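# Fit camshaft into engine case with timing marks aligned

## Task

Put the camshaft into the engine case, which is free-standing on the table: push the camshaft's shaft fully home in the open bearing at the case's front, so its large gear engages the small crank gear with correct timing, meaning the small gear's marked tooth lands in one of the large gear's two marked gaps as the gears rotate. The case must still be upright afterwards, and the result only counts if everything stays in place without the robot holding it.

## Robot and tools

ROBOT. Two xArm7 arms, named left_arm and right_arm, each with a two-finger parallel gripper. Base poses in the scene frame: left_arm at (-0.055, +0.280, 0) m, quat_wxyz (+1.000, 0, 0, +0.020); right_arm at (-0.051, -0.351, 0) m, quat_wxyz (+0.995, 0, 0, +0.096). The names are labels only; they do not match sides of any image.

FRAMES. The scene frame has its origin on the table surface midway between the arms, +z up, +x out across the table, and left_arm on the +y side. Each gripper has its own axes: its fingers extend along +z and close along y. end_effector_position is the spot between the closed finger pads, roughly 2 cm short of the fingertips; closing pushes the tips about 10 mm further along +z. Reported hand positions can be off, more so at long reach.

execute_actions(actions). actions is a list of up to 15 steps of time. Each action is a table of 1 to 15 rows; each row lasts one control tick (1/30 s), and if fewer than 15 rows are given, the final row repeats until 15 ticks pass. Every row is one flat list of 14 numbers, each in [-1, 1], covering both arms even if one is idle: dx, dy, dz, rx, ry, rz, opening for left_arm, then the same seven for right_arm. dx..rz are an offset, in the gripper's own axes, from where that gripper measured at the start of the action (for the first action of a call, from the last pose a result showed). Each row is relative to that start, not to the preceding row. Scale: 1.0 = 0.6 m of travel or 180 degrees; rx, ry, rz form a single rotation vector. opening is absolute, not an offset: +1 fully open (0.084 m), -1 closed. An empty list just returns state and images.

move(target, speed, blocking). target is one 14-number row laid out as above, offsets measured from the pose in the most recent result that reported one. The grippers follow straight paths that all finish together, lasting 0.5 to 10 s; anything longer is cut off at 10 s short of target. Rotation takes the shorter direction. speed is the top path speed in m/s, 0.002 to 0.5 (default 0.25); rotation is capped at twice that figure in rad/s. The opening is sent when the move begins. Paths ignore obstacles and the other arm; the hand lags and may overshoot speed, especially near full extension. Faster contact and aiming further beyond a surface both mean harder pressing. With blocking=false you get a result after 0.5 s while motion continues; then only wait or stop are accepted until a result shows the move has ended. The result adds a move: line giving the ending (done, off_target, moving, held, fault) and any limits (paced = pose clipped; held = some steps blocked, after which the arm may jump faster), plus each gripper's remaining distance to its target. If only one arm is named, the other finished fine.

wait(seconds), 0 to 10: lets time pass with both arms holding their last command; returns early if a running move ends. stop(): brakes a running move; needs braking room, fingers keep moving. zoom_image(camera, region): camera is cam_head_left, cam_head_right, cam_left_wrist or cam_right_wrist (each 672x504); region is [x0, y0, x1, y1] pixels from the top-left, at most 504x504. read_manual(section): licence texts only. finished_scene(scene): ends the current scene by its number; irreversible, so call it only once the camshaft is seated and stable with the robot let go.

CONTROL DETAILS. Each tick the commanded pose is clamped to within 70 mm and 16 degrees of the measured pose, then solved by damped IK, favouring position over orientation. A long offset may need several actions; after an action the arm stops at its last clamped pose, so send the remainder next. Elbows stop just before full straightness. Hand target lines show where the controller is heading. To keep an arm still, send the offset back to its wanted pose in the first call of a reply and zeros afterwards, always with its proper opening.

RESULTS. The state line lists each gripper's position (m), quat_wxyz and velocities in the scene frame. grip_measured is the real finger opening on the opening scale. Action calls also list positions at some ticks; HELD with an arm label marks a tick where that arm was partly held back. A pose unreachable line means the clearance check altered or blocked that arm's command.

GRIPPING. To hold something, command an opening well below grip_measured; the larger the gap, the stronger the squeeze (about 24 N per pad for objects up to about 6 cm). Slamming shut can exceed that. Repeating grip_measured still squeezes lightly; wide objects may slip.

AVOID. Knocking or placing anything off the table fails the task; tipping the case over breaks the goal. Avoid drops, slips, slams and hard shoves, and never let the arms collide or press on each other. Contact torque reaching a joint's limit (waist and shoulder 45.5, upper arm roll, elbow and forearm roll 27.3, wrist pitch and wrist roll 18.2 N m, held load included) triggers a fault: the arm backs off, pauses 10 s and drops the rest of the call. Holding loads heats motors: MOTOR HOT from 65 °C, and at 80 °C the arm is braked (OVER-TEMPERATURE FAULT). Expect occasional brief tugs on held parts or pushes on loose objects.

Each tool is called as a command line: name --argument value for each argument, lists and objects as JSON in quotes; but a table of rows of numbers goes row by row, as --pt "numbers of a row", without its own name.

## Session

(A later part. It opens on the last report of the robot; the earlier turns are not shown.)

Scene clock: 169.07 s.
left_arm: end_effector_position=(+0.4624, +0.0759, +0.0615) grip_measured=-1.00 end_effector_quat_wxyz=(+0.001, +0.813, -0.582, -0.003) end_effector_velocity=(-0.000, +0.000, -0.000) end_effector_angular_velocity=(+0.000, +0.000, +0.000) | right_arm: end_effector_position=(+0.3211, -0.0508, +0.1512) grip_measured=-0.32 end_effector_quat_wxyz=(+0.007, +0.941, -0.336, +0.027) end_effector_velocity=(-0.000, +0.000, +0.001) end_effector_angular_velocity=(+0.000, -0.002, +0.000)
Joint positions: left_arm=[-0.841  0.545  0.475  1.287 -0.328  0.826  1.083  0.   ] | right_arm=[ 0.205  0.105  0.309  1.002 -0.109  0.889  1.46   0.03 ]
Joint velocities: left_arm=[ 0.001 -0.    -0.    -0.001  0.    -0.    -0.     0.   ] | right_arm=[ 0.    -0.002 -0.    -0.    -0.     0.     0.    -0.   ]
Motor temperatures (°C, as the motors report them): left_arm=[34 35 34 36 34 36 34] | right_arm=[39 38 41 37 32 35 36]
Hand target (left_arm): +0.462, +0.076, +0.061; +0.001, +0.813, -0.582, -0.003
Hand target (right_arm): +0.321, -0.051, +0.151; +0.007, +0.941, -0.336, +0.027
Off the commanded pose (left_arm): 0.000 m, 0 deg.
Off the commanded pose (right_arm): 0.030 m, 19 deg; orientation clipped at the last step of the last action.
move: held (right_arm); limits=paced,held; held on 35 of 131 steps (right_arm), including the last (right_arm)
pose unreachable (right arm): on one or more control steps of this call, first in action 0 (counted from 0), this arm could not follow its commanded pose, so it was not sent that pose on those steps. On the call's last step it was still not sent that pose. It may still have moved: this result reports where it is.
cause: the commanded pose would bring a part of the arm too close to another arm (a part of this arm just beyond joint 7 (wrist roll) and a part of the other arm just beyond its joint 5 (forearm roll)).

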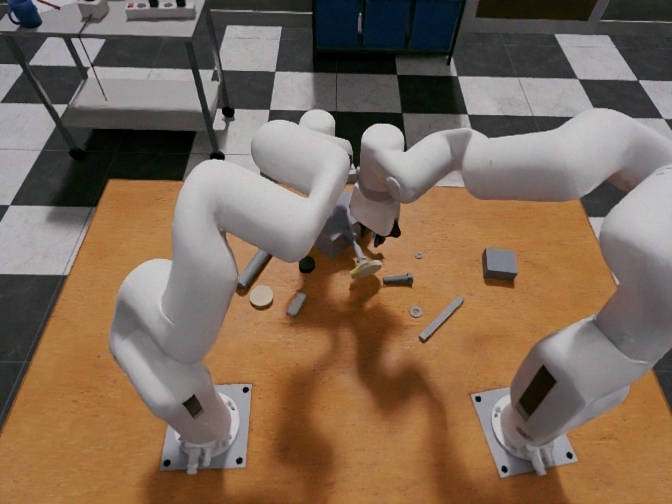

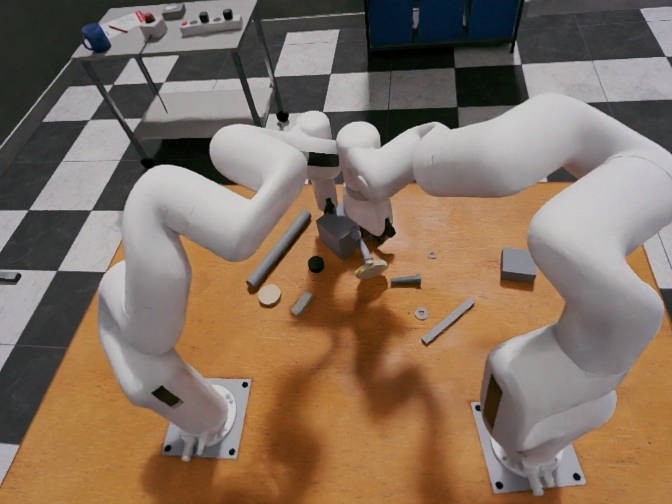

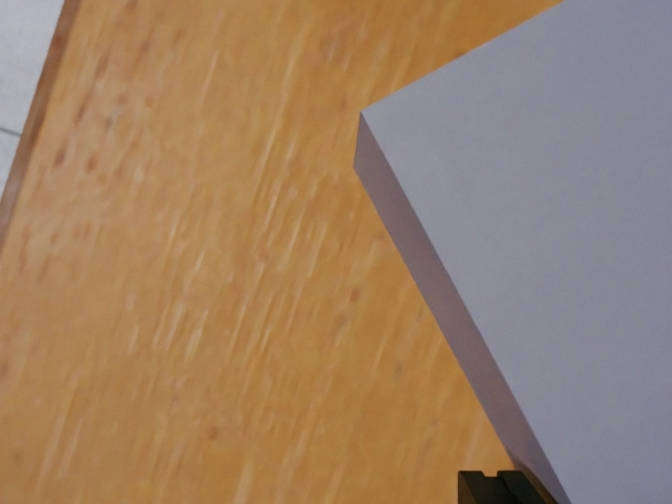

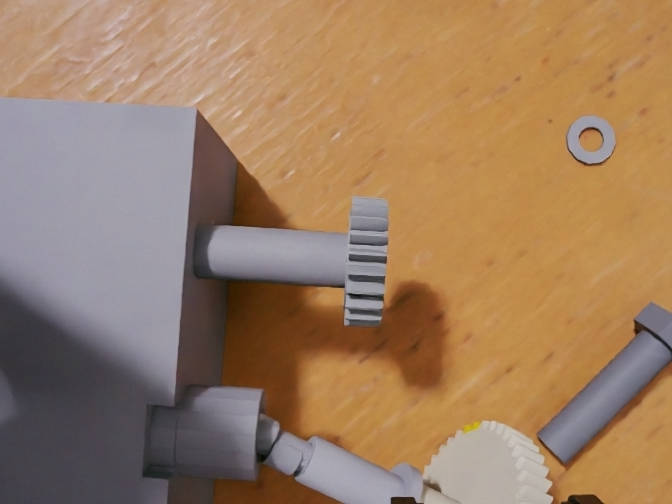

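move --target '[0,-0.03,-0.3,0,0,0,-1, -0.12,0.1,-0.08,0,-0.018,0,0.2]' --speed 0.15

Scene clock: 175.90 s.
left_arm: end_effector_position=(+0.4801, +0.0815, +0.2407) grip_measured=-1.00 end_effector_quat_wxyz=(+0.001, +0.813, -0.582, -0.003) end_effector_velocity=(+0.001, -0.000, +0.003) end_effector_angular_velocity=(-0.001, +0.001, -0.000) | right_arm: end_effector_position=(+0.2257, -0.0500, +0.1948) grip_measured=+0.19 end_effector_quat_wxyz=(-0.003, +0.942, -0.337, +0.000) end_effector_velocity=(-0.001, -0.000, +0.001) end_effector_angular_velocity=(+0.002, -0.001, -0.001)
Joint positions: left_arm=[-0.838  0.384  0.546  1.596 -0.204  1.276  1.017  0.   ] | right_arm=[ 0.262 -0.186  0.357  0.83   0.079  1.001  1.451  0.052]
Joint velocities: left_arm=[ 0.003  0.002 -0.     0.012 -0.002  0.01   0.001  0.   ] | right_arm=[ 0.    -0.004  0.    -0.002  0.002  0.    -0.    -0.   ]
Motor temperatures (°C, as the motors report them): left_arm=[34 35 33 35 34 36 34] | right_arm=[39 38 41 37 32 35 36]
Hand target (left_arm): +0.480, +0.081, +0.241; +0.001, +0.813, -0.582, -0.003
Hand target (right_arm): +0.226, -0.050, +0.195; -0.003, +0.942, -0.336, +0.000
Off the commanded pose (left_arm): 0.001 m, 0 deg.
Off the commanded pose (right_arm): 0.000 m, 0 deg.
move: done

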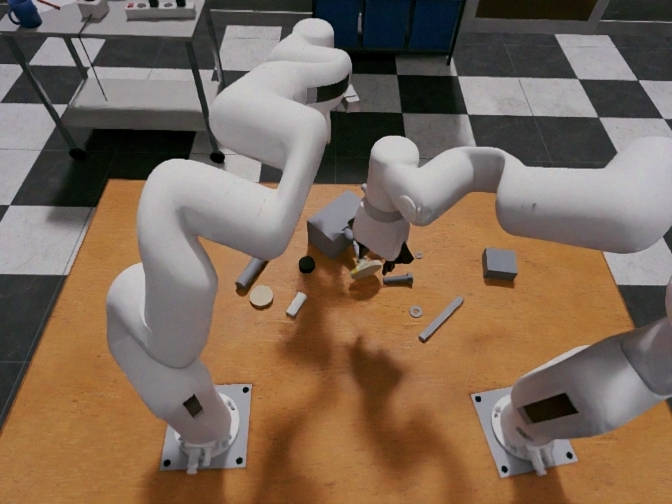

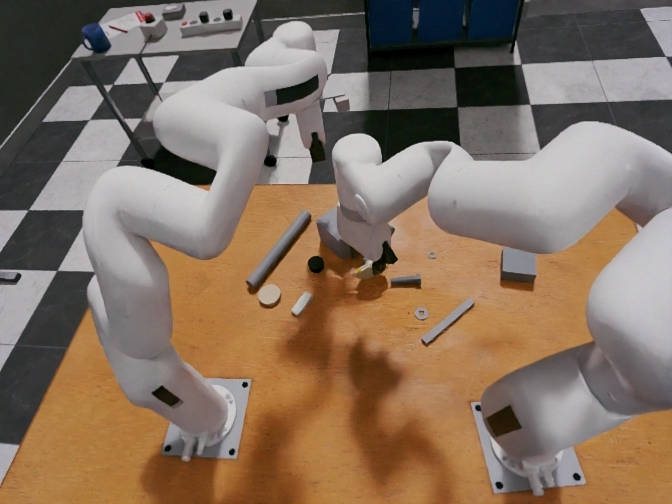

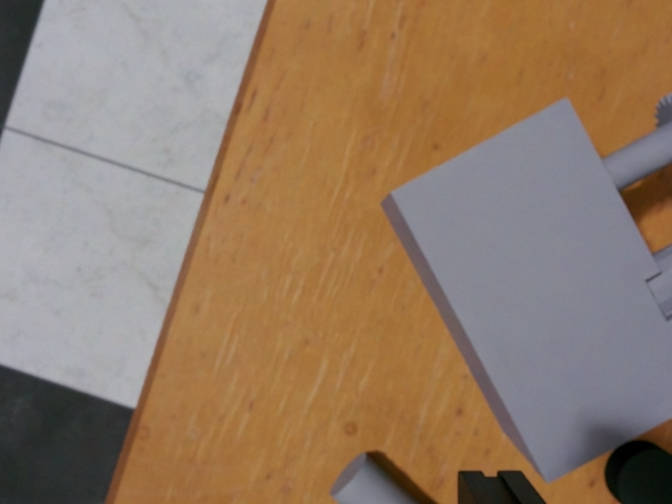

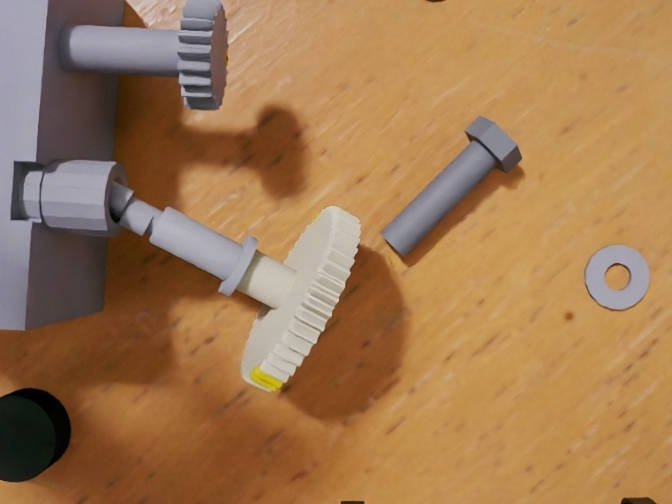

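move --target '[0,0,0,0,0,0,-1, 0.079,-0.081,0.088,0,0,0.15,0]' --speed 0.15

move --target '[0,0,0,0,0,0,-1, 0,0.033,0.003,0.067,0,0,0]' --speed 0.15

move --target '[0,0,0,0,0,0,-1, -0.093,0,0.029,0,0.194,0,0]' --speed 0.15

move --target '[0,0,0,0,0,0,-1, 0,0,0.06,0,0,0,0]' --speed 0.05

Scene clock: 194.37 s.
left_arm: end_effector_position=(+0.4801, +0.0815, +0.2407) grip_measured=-1.00 end_effector_quat_wxyz=(+0.001, +0.813, -0.582, -0.003) end_effector_velocity=(+0.000, +0.000, +0.001) end_effector_angular_velocity=(-0.001, -0.002, +0.000) | right_arm: end_effector_position=(+0.2928, -0.0423, +0.1424) grip_measured=-0.01 end_effector_quat_wxyz=(-0.003, +0.838, -0.546, -0.001) end_effector_velocity=(+0.002, +0.000, -0.002) end_effector_angular_velocity=(-0.003, -0.000, -0.014)
Joint positions: left_arm=[-0.838  0.384  0.546  1.596 -0.204  1.276  1.017  0.   ] | right_arm=[ 0.203  0.075  0.34   0.939 -0.029  0.864  1.909  0.044]
Joint velocities: left_arm=[ 0.    -0.002  0.    -0.     0.001 -0.001 -0.     0.   ] | right_arm=[ 0.001  0.01  -0.002  0.006 -0.007 -0.002  0.018  0.   ]
Motor temperatures (°C, as the motors report them): left_arm=[34 35 33 36 34 36 34] | right_arm=[39 38 40 37 32 35 36]
Hand target (left_arm): +0.480, +0.081, +0.241; +0.001, +0.813, -0.582, -0.003
Hand target (right_arm): +0.293, -0.042, +0.142; -0.003, +0.837, -0.547, -0.001
Off the commanded pose (left_arm): 0.000 m, 0 deg.
Off the commanded pose (right_arm): 0.001 m, 0 deg.
move: done

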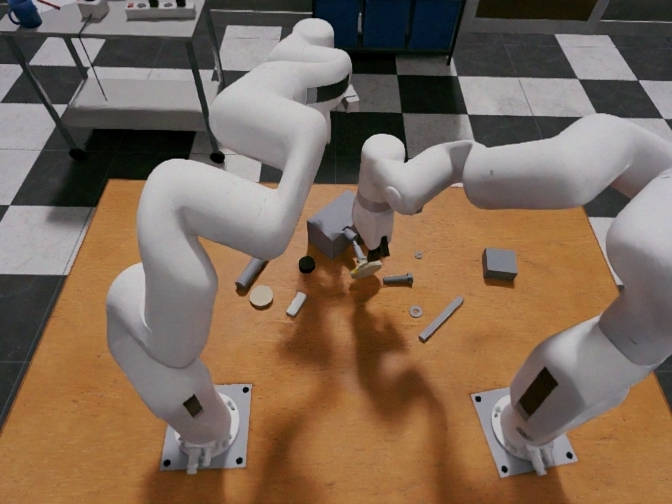

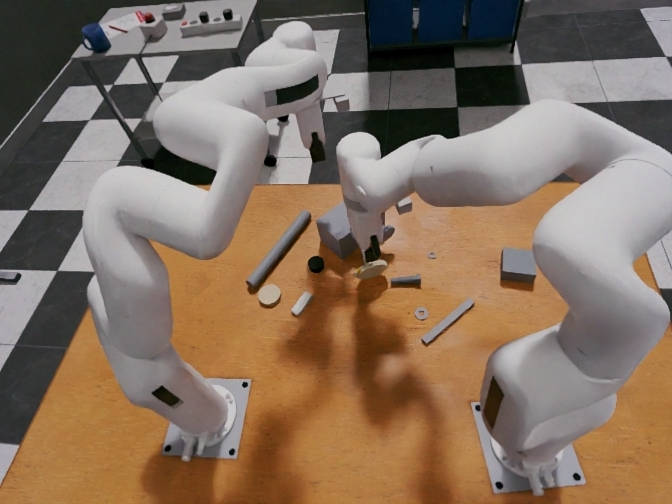

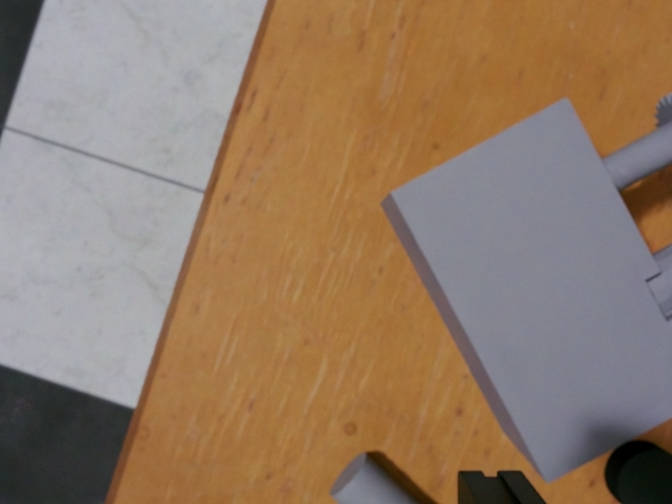

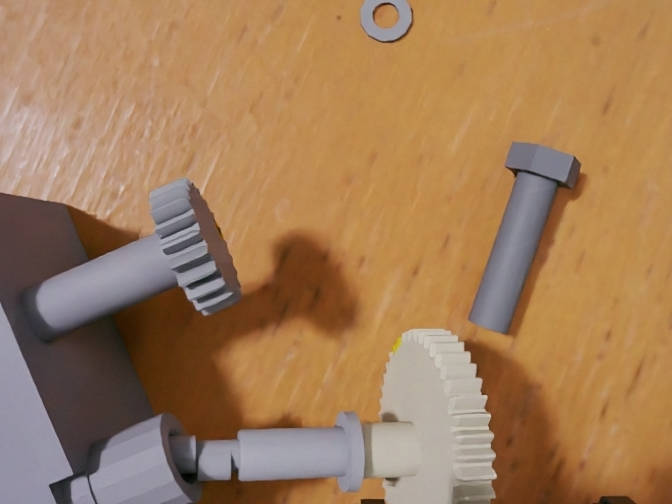

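Scene clock: 195.57 s.
left_arm: end_effector_position=(+0.4801, +0.0815, +0.2407) grip_measured=-1.00 end_effector_quat_wxyz=(+0.001, +0.813, -0.582, -0.003) end_effector_velocity=(+0.000, +0.000, +0.000) end_effector_angular_velocity=(-0.000, -0.000, +0.001) | right_arm: end_effector_position=(+0.2746, -0.0501, +0.1407) grip_measured=-0.01 end_effector_quat_wxyz=(-0.090, +0.833, -0.543, +0.056) end_effector_velocity=(-0.001, -0.000, -0.000) end_effector_angular_velocity=(+0.006, -0.015, -0.002)
Joint positions: left_arm=[-0.838  0.384  0.546  1.596 -0.204  1.276  1.017  0.   ] | right_arm=[ 0.218 -0.101  0.358  0.675 -0.063  0.57   1.977  0.044]
Joint velocities: left_arm=[ 0.001 -0.    -0.    -0.    -0.    -0.    -0.001  0.   ] | right_arm=[-0.    -0.009  0.003 -0.016 -0.008 -0.022  0.011 -0.   ]
Motor temperatures (°C, as the motors report them): left_arm=[34 35 33 36 34 36 34] | right_arm=[39 38 40 36 32 35 36]
Hand target (left_arm): +0.480, +0.081, +0.241; +0.001, +0.813, -0.582, -0.003
Hand target (right_arm): +0.275, -0.050, +0.141; -0.091, +0.833, -0.543, +0.057
Off the commanded pose (left_arm): 0.000 m, 0 deg.
Off the commanded pose (right_arm): 0.000 m, 0 deg.
move: done

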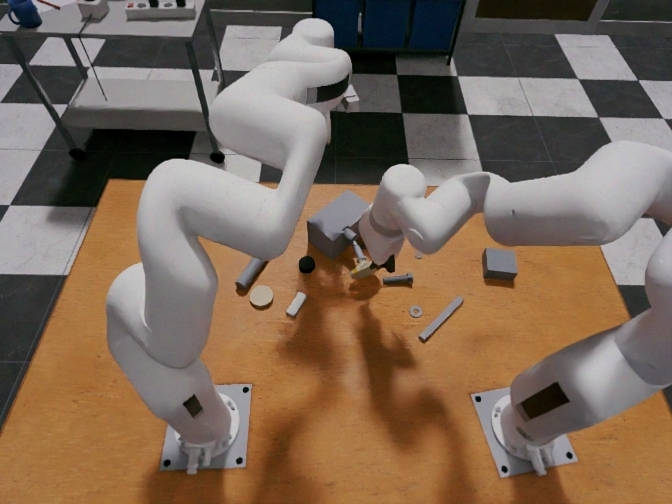

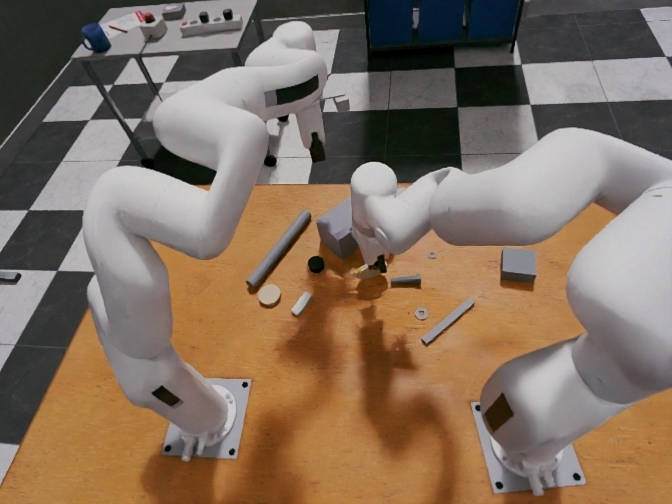

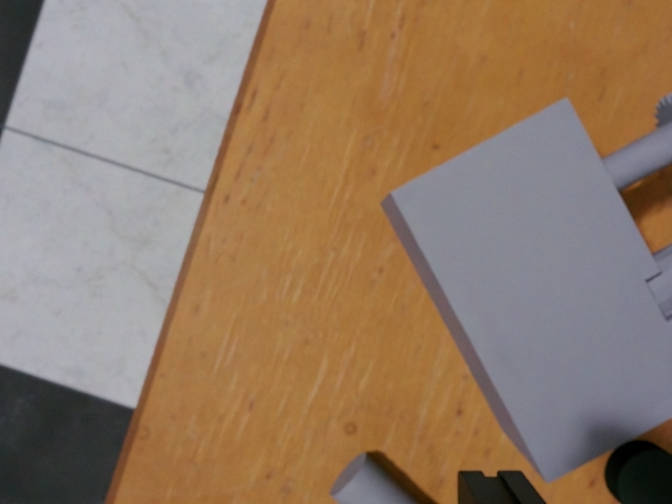

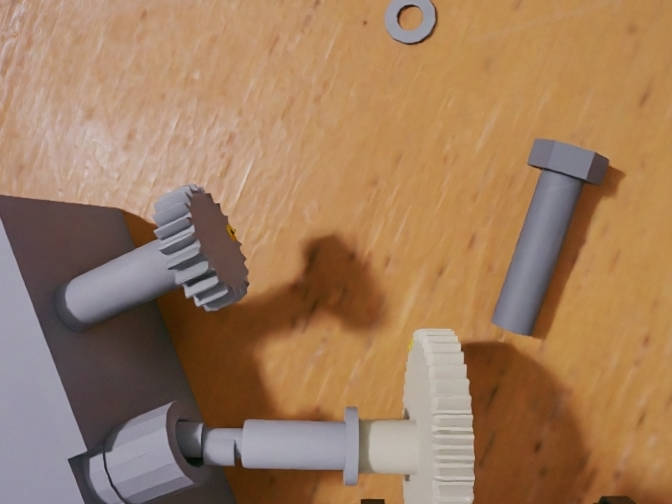

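Scene clock: 198.13 s.
left_arm: end_effector_position=(+0.4801, +0.0815, +0.2407) grip_measured=-1.00 end_effector_quat_wxyz=(+0.001, +0.813, -0.582, -0.003) end_effector_velocity=(-0.000, +0.000, -0.000) end_effector_angular_velocity=(+0.000, +0.000, -0.000) | right_arm: end_effector_position=(+0.2559, +0.0027, +0.1238) grip_measured=-0.01 end_effector_quat_wxyz=(+0.077, +0.778, -0.545, +0.302) end_effector_velocity=(-0.001, +0.002, -0.001) end_effector_angular_velocity=(-0.010, -0.001, -0.003)
Joint positions: left_arm=[-0.838  0.384  0.546  1.596 -0.204  1.276  1.017  0.   ] | right_arm=[ 0.462  0.35   0.511  1.155 -0.767  1.286  2.78   0.044]
Joint velocities: left_arm=[ 0.  0. -0. -0.  0.  0. -0.  0.] | right_arm=[ 0.009  0.014 -0.001  0.015 -0.003  0.017  0.004 -0.   ]
Motor temperatures (°C, as the motors report them): left_arm=[34 35 33 36 34 36 34] | right_arm=[39 38 40 36 32 35 36]
Hand target (left_arm): +0.480, +0.081, +0.241; +0.001, +0.813, -0.582, -0.003
Hand target (right_arm): +0.256, +0.003, +0.124; +0.078, +0.778, -0.545, +0.303
Off the commanded pose (left_arm): 0.000 m, 0 deg.
Off the commanded pose (right_arm): 0.000 m, 0 deg.
move: done

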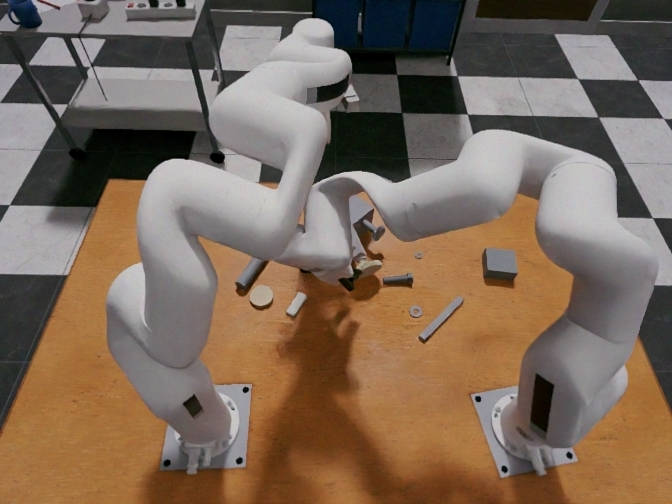

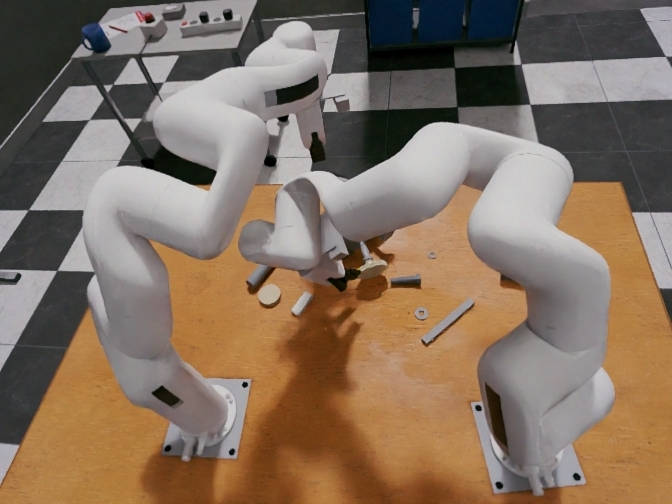

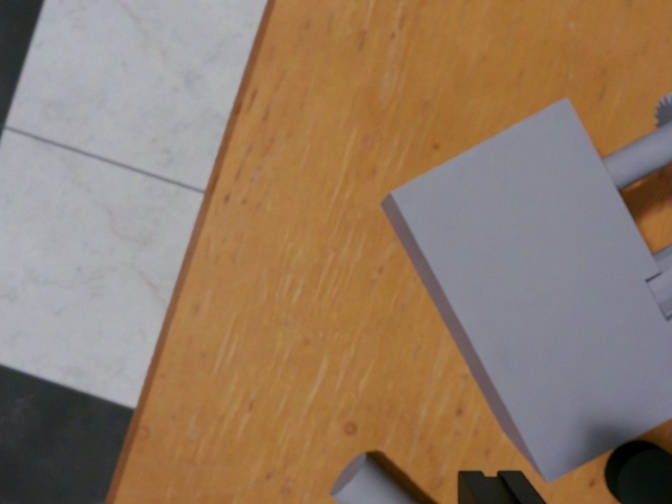

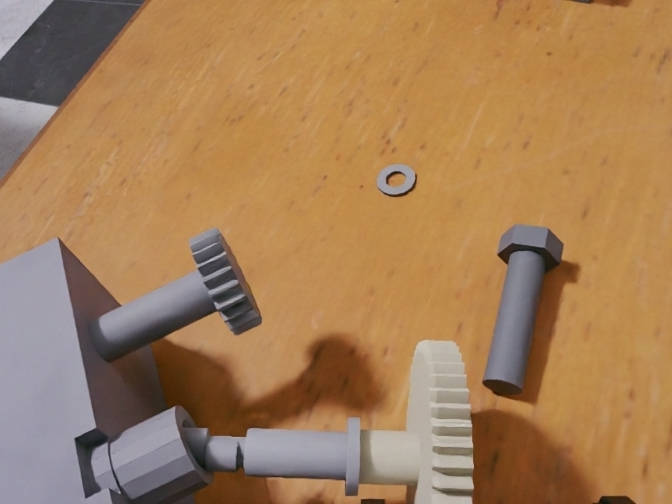

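Scene clock: 199.30 s.
left_arm: end_effector_position=(+0.4801, +0.0815, +0.2407) grip_measured=-1.00 end_effector_quat_wxyz=(+0.001, +0.813, -0.582, -0.003) end_effector_velocity=(+0.000, -0.001, +0.002) end_effector_angular_velocity=(-0.005, -0.002, +0.001) | right_arm: end_effector_position=(+0.2695, -0.0133, +0.0951) grip_measured=-0.01 end_effector_quat_wxyz=(+0.077, +0.778, -0.545, +0.302) end_effector_velocity=(+0.001, -0.001, -0.002) end_effector_angular_velocity=(+0.001, -0.000, +0.000)
Joint positions: left_arm=[-0.838  0.384  0.546  1.596 -0.204  1.276  1.017  0.   ] | right_arm=[ 0.436  0.378  0.483  1.105 -0.817  1.209  2.805  0.044]
Joint velocities: left_arm=[ 0.001 -0.003 -0.     0.    -0.003 -0.001 -0.     0.   ] | right_arm=[-0.001  0.002 -0.002 -0.003 -0.004 -0.006  0.002 -0.   ]
Motor temperatures (°C, as the motors report them): left_arm=[34 35 33 36 34 36 34] | right_arm=[39 38 40 36 32 35 36]
Hand target (left_arm): +0.480, +0.081, +0.241; +0.001, +0.813, -0.582, -0.003
Hand target (right_arm): +0.270, -0.014, +0.095; +0.077, +0.778, -0.545, +0.302
Off the commanded pose (left_arm): 0.000 m, 0 deg.
Off the commanded pose (right_arm): 0.000 m, 0 deg.
move: done

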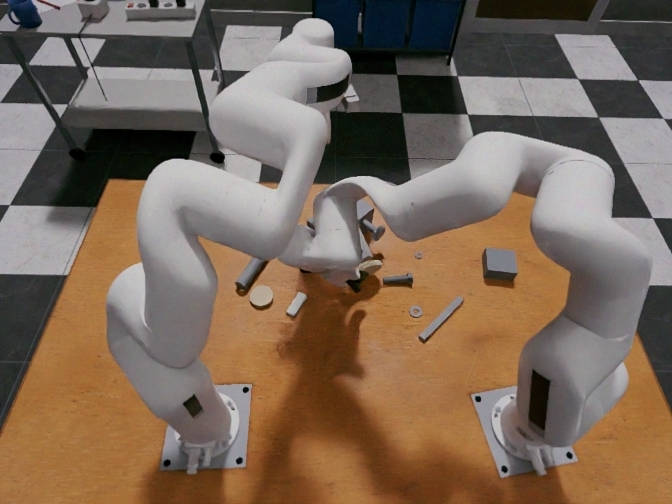

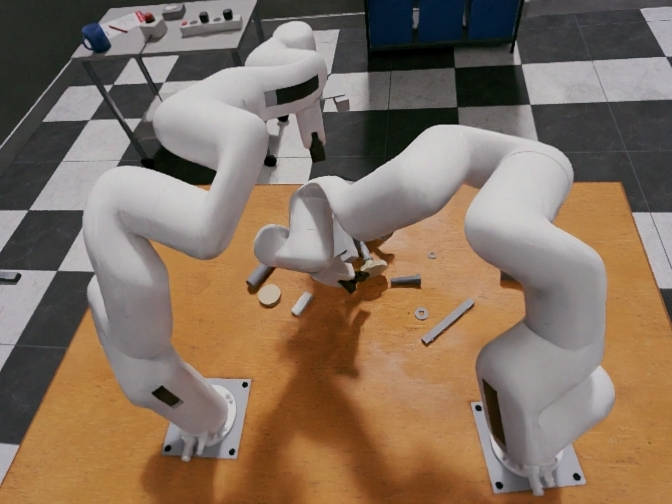

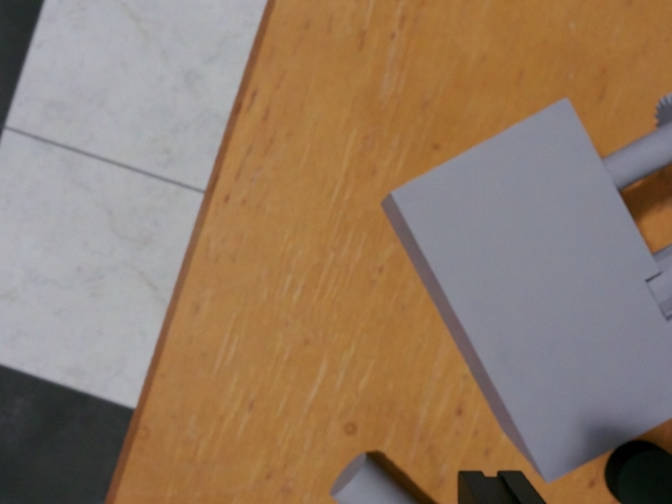

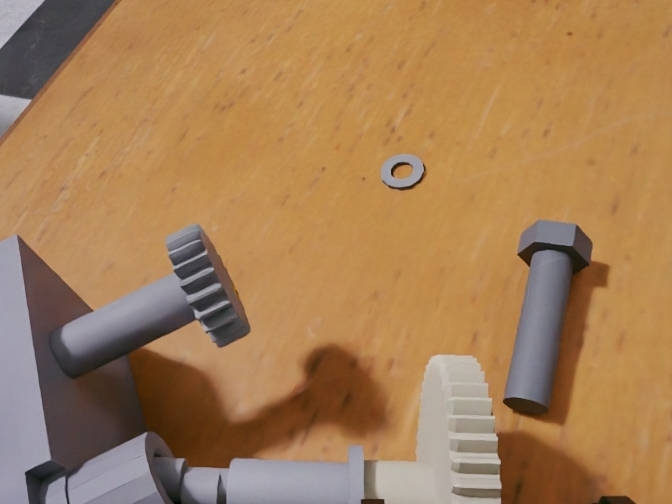

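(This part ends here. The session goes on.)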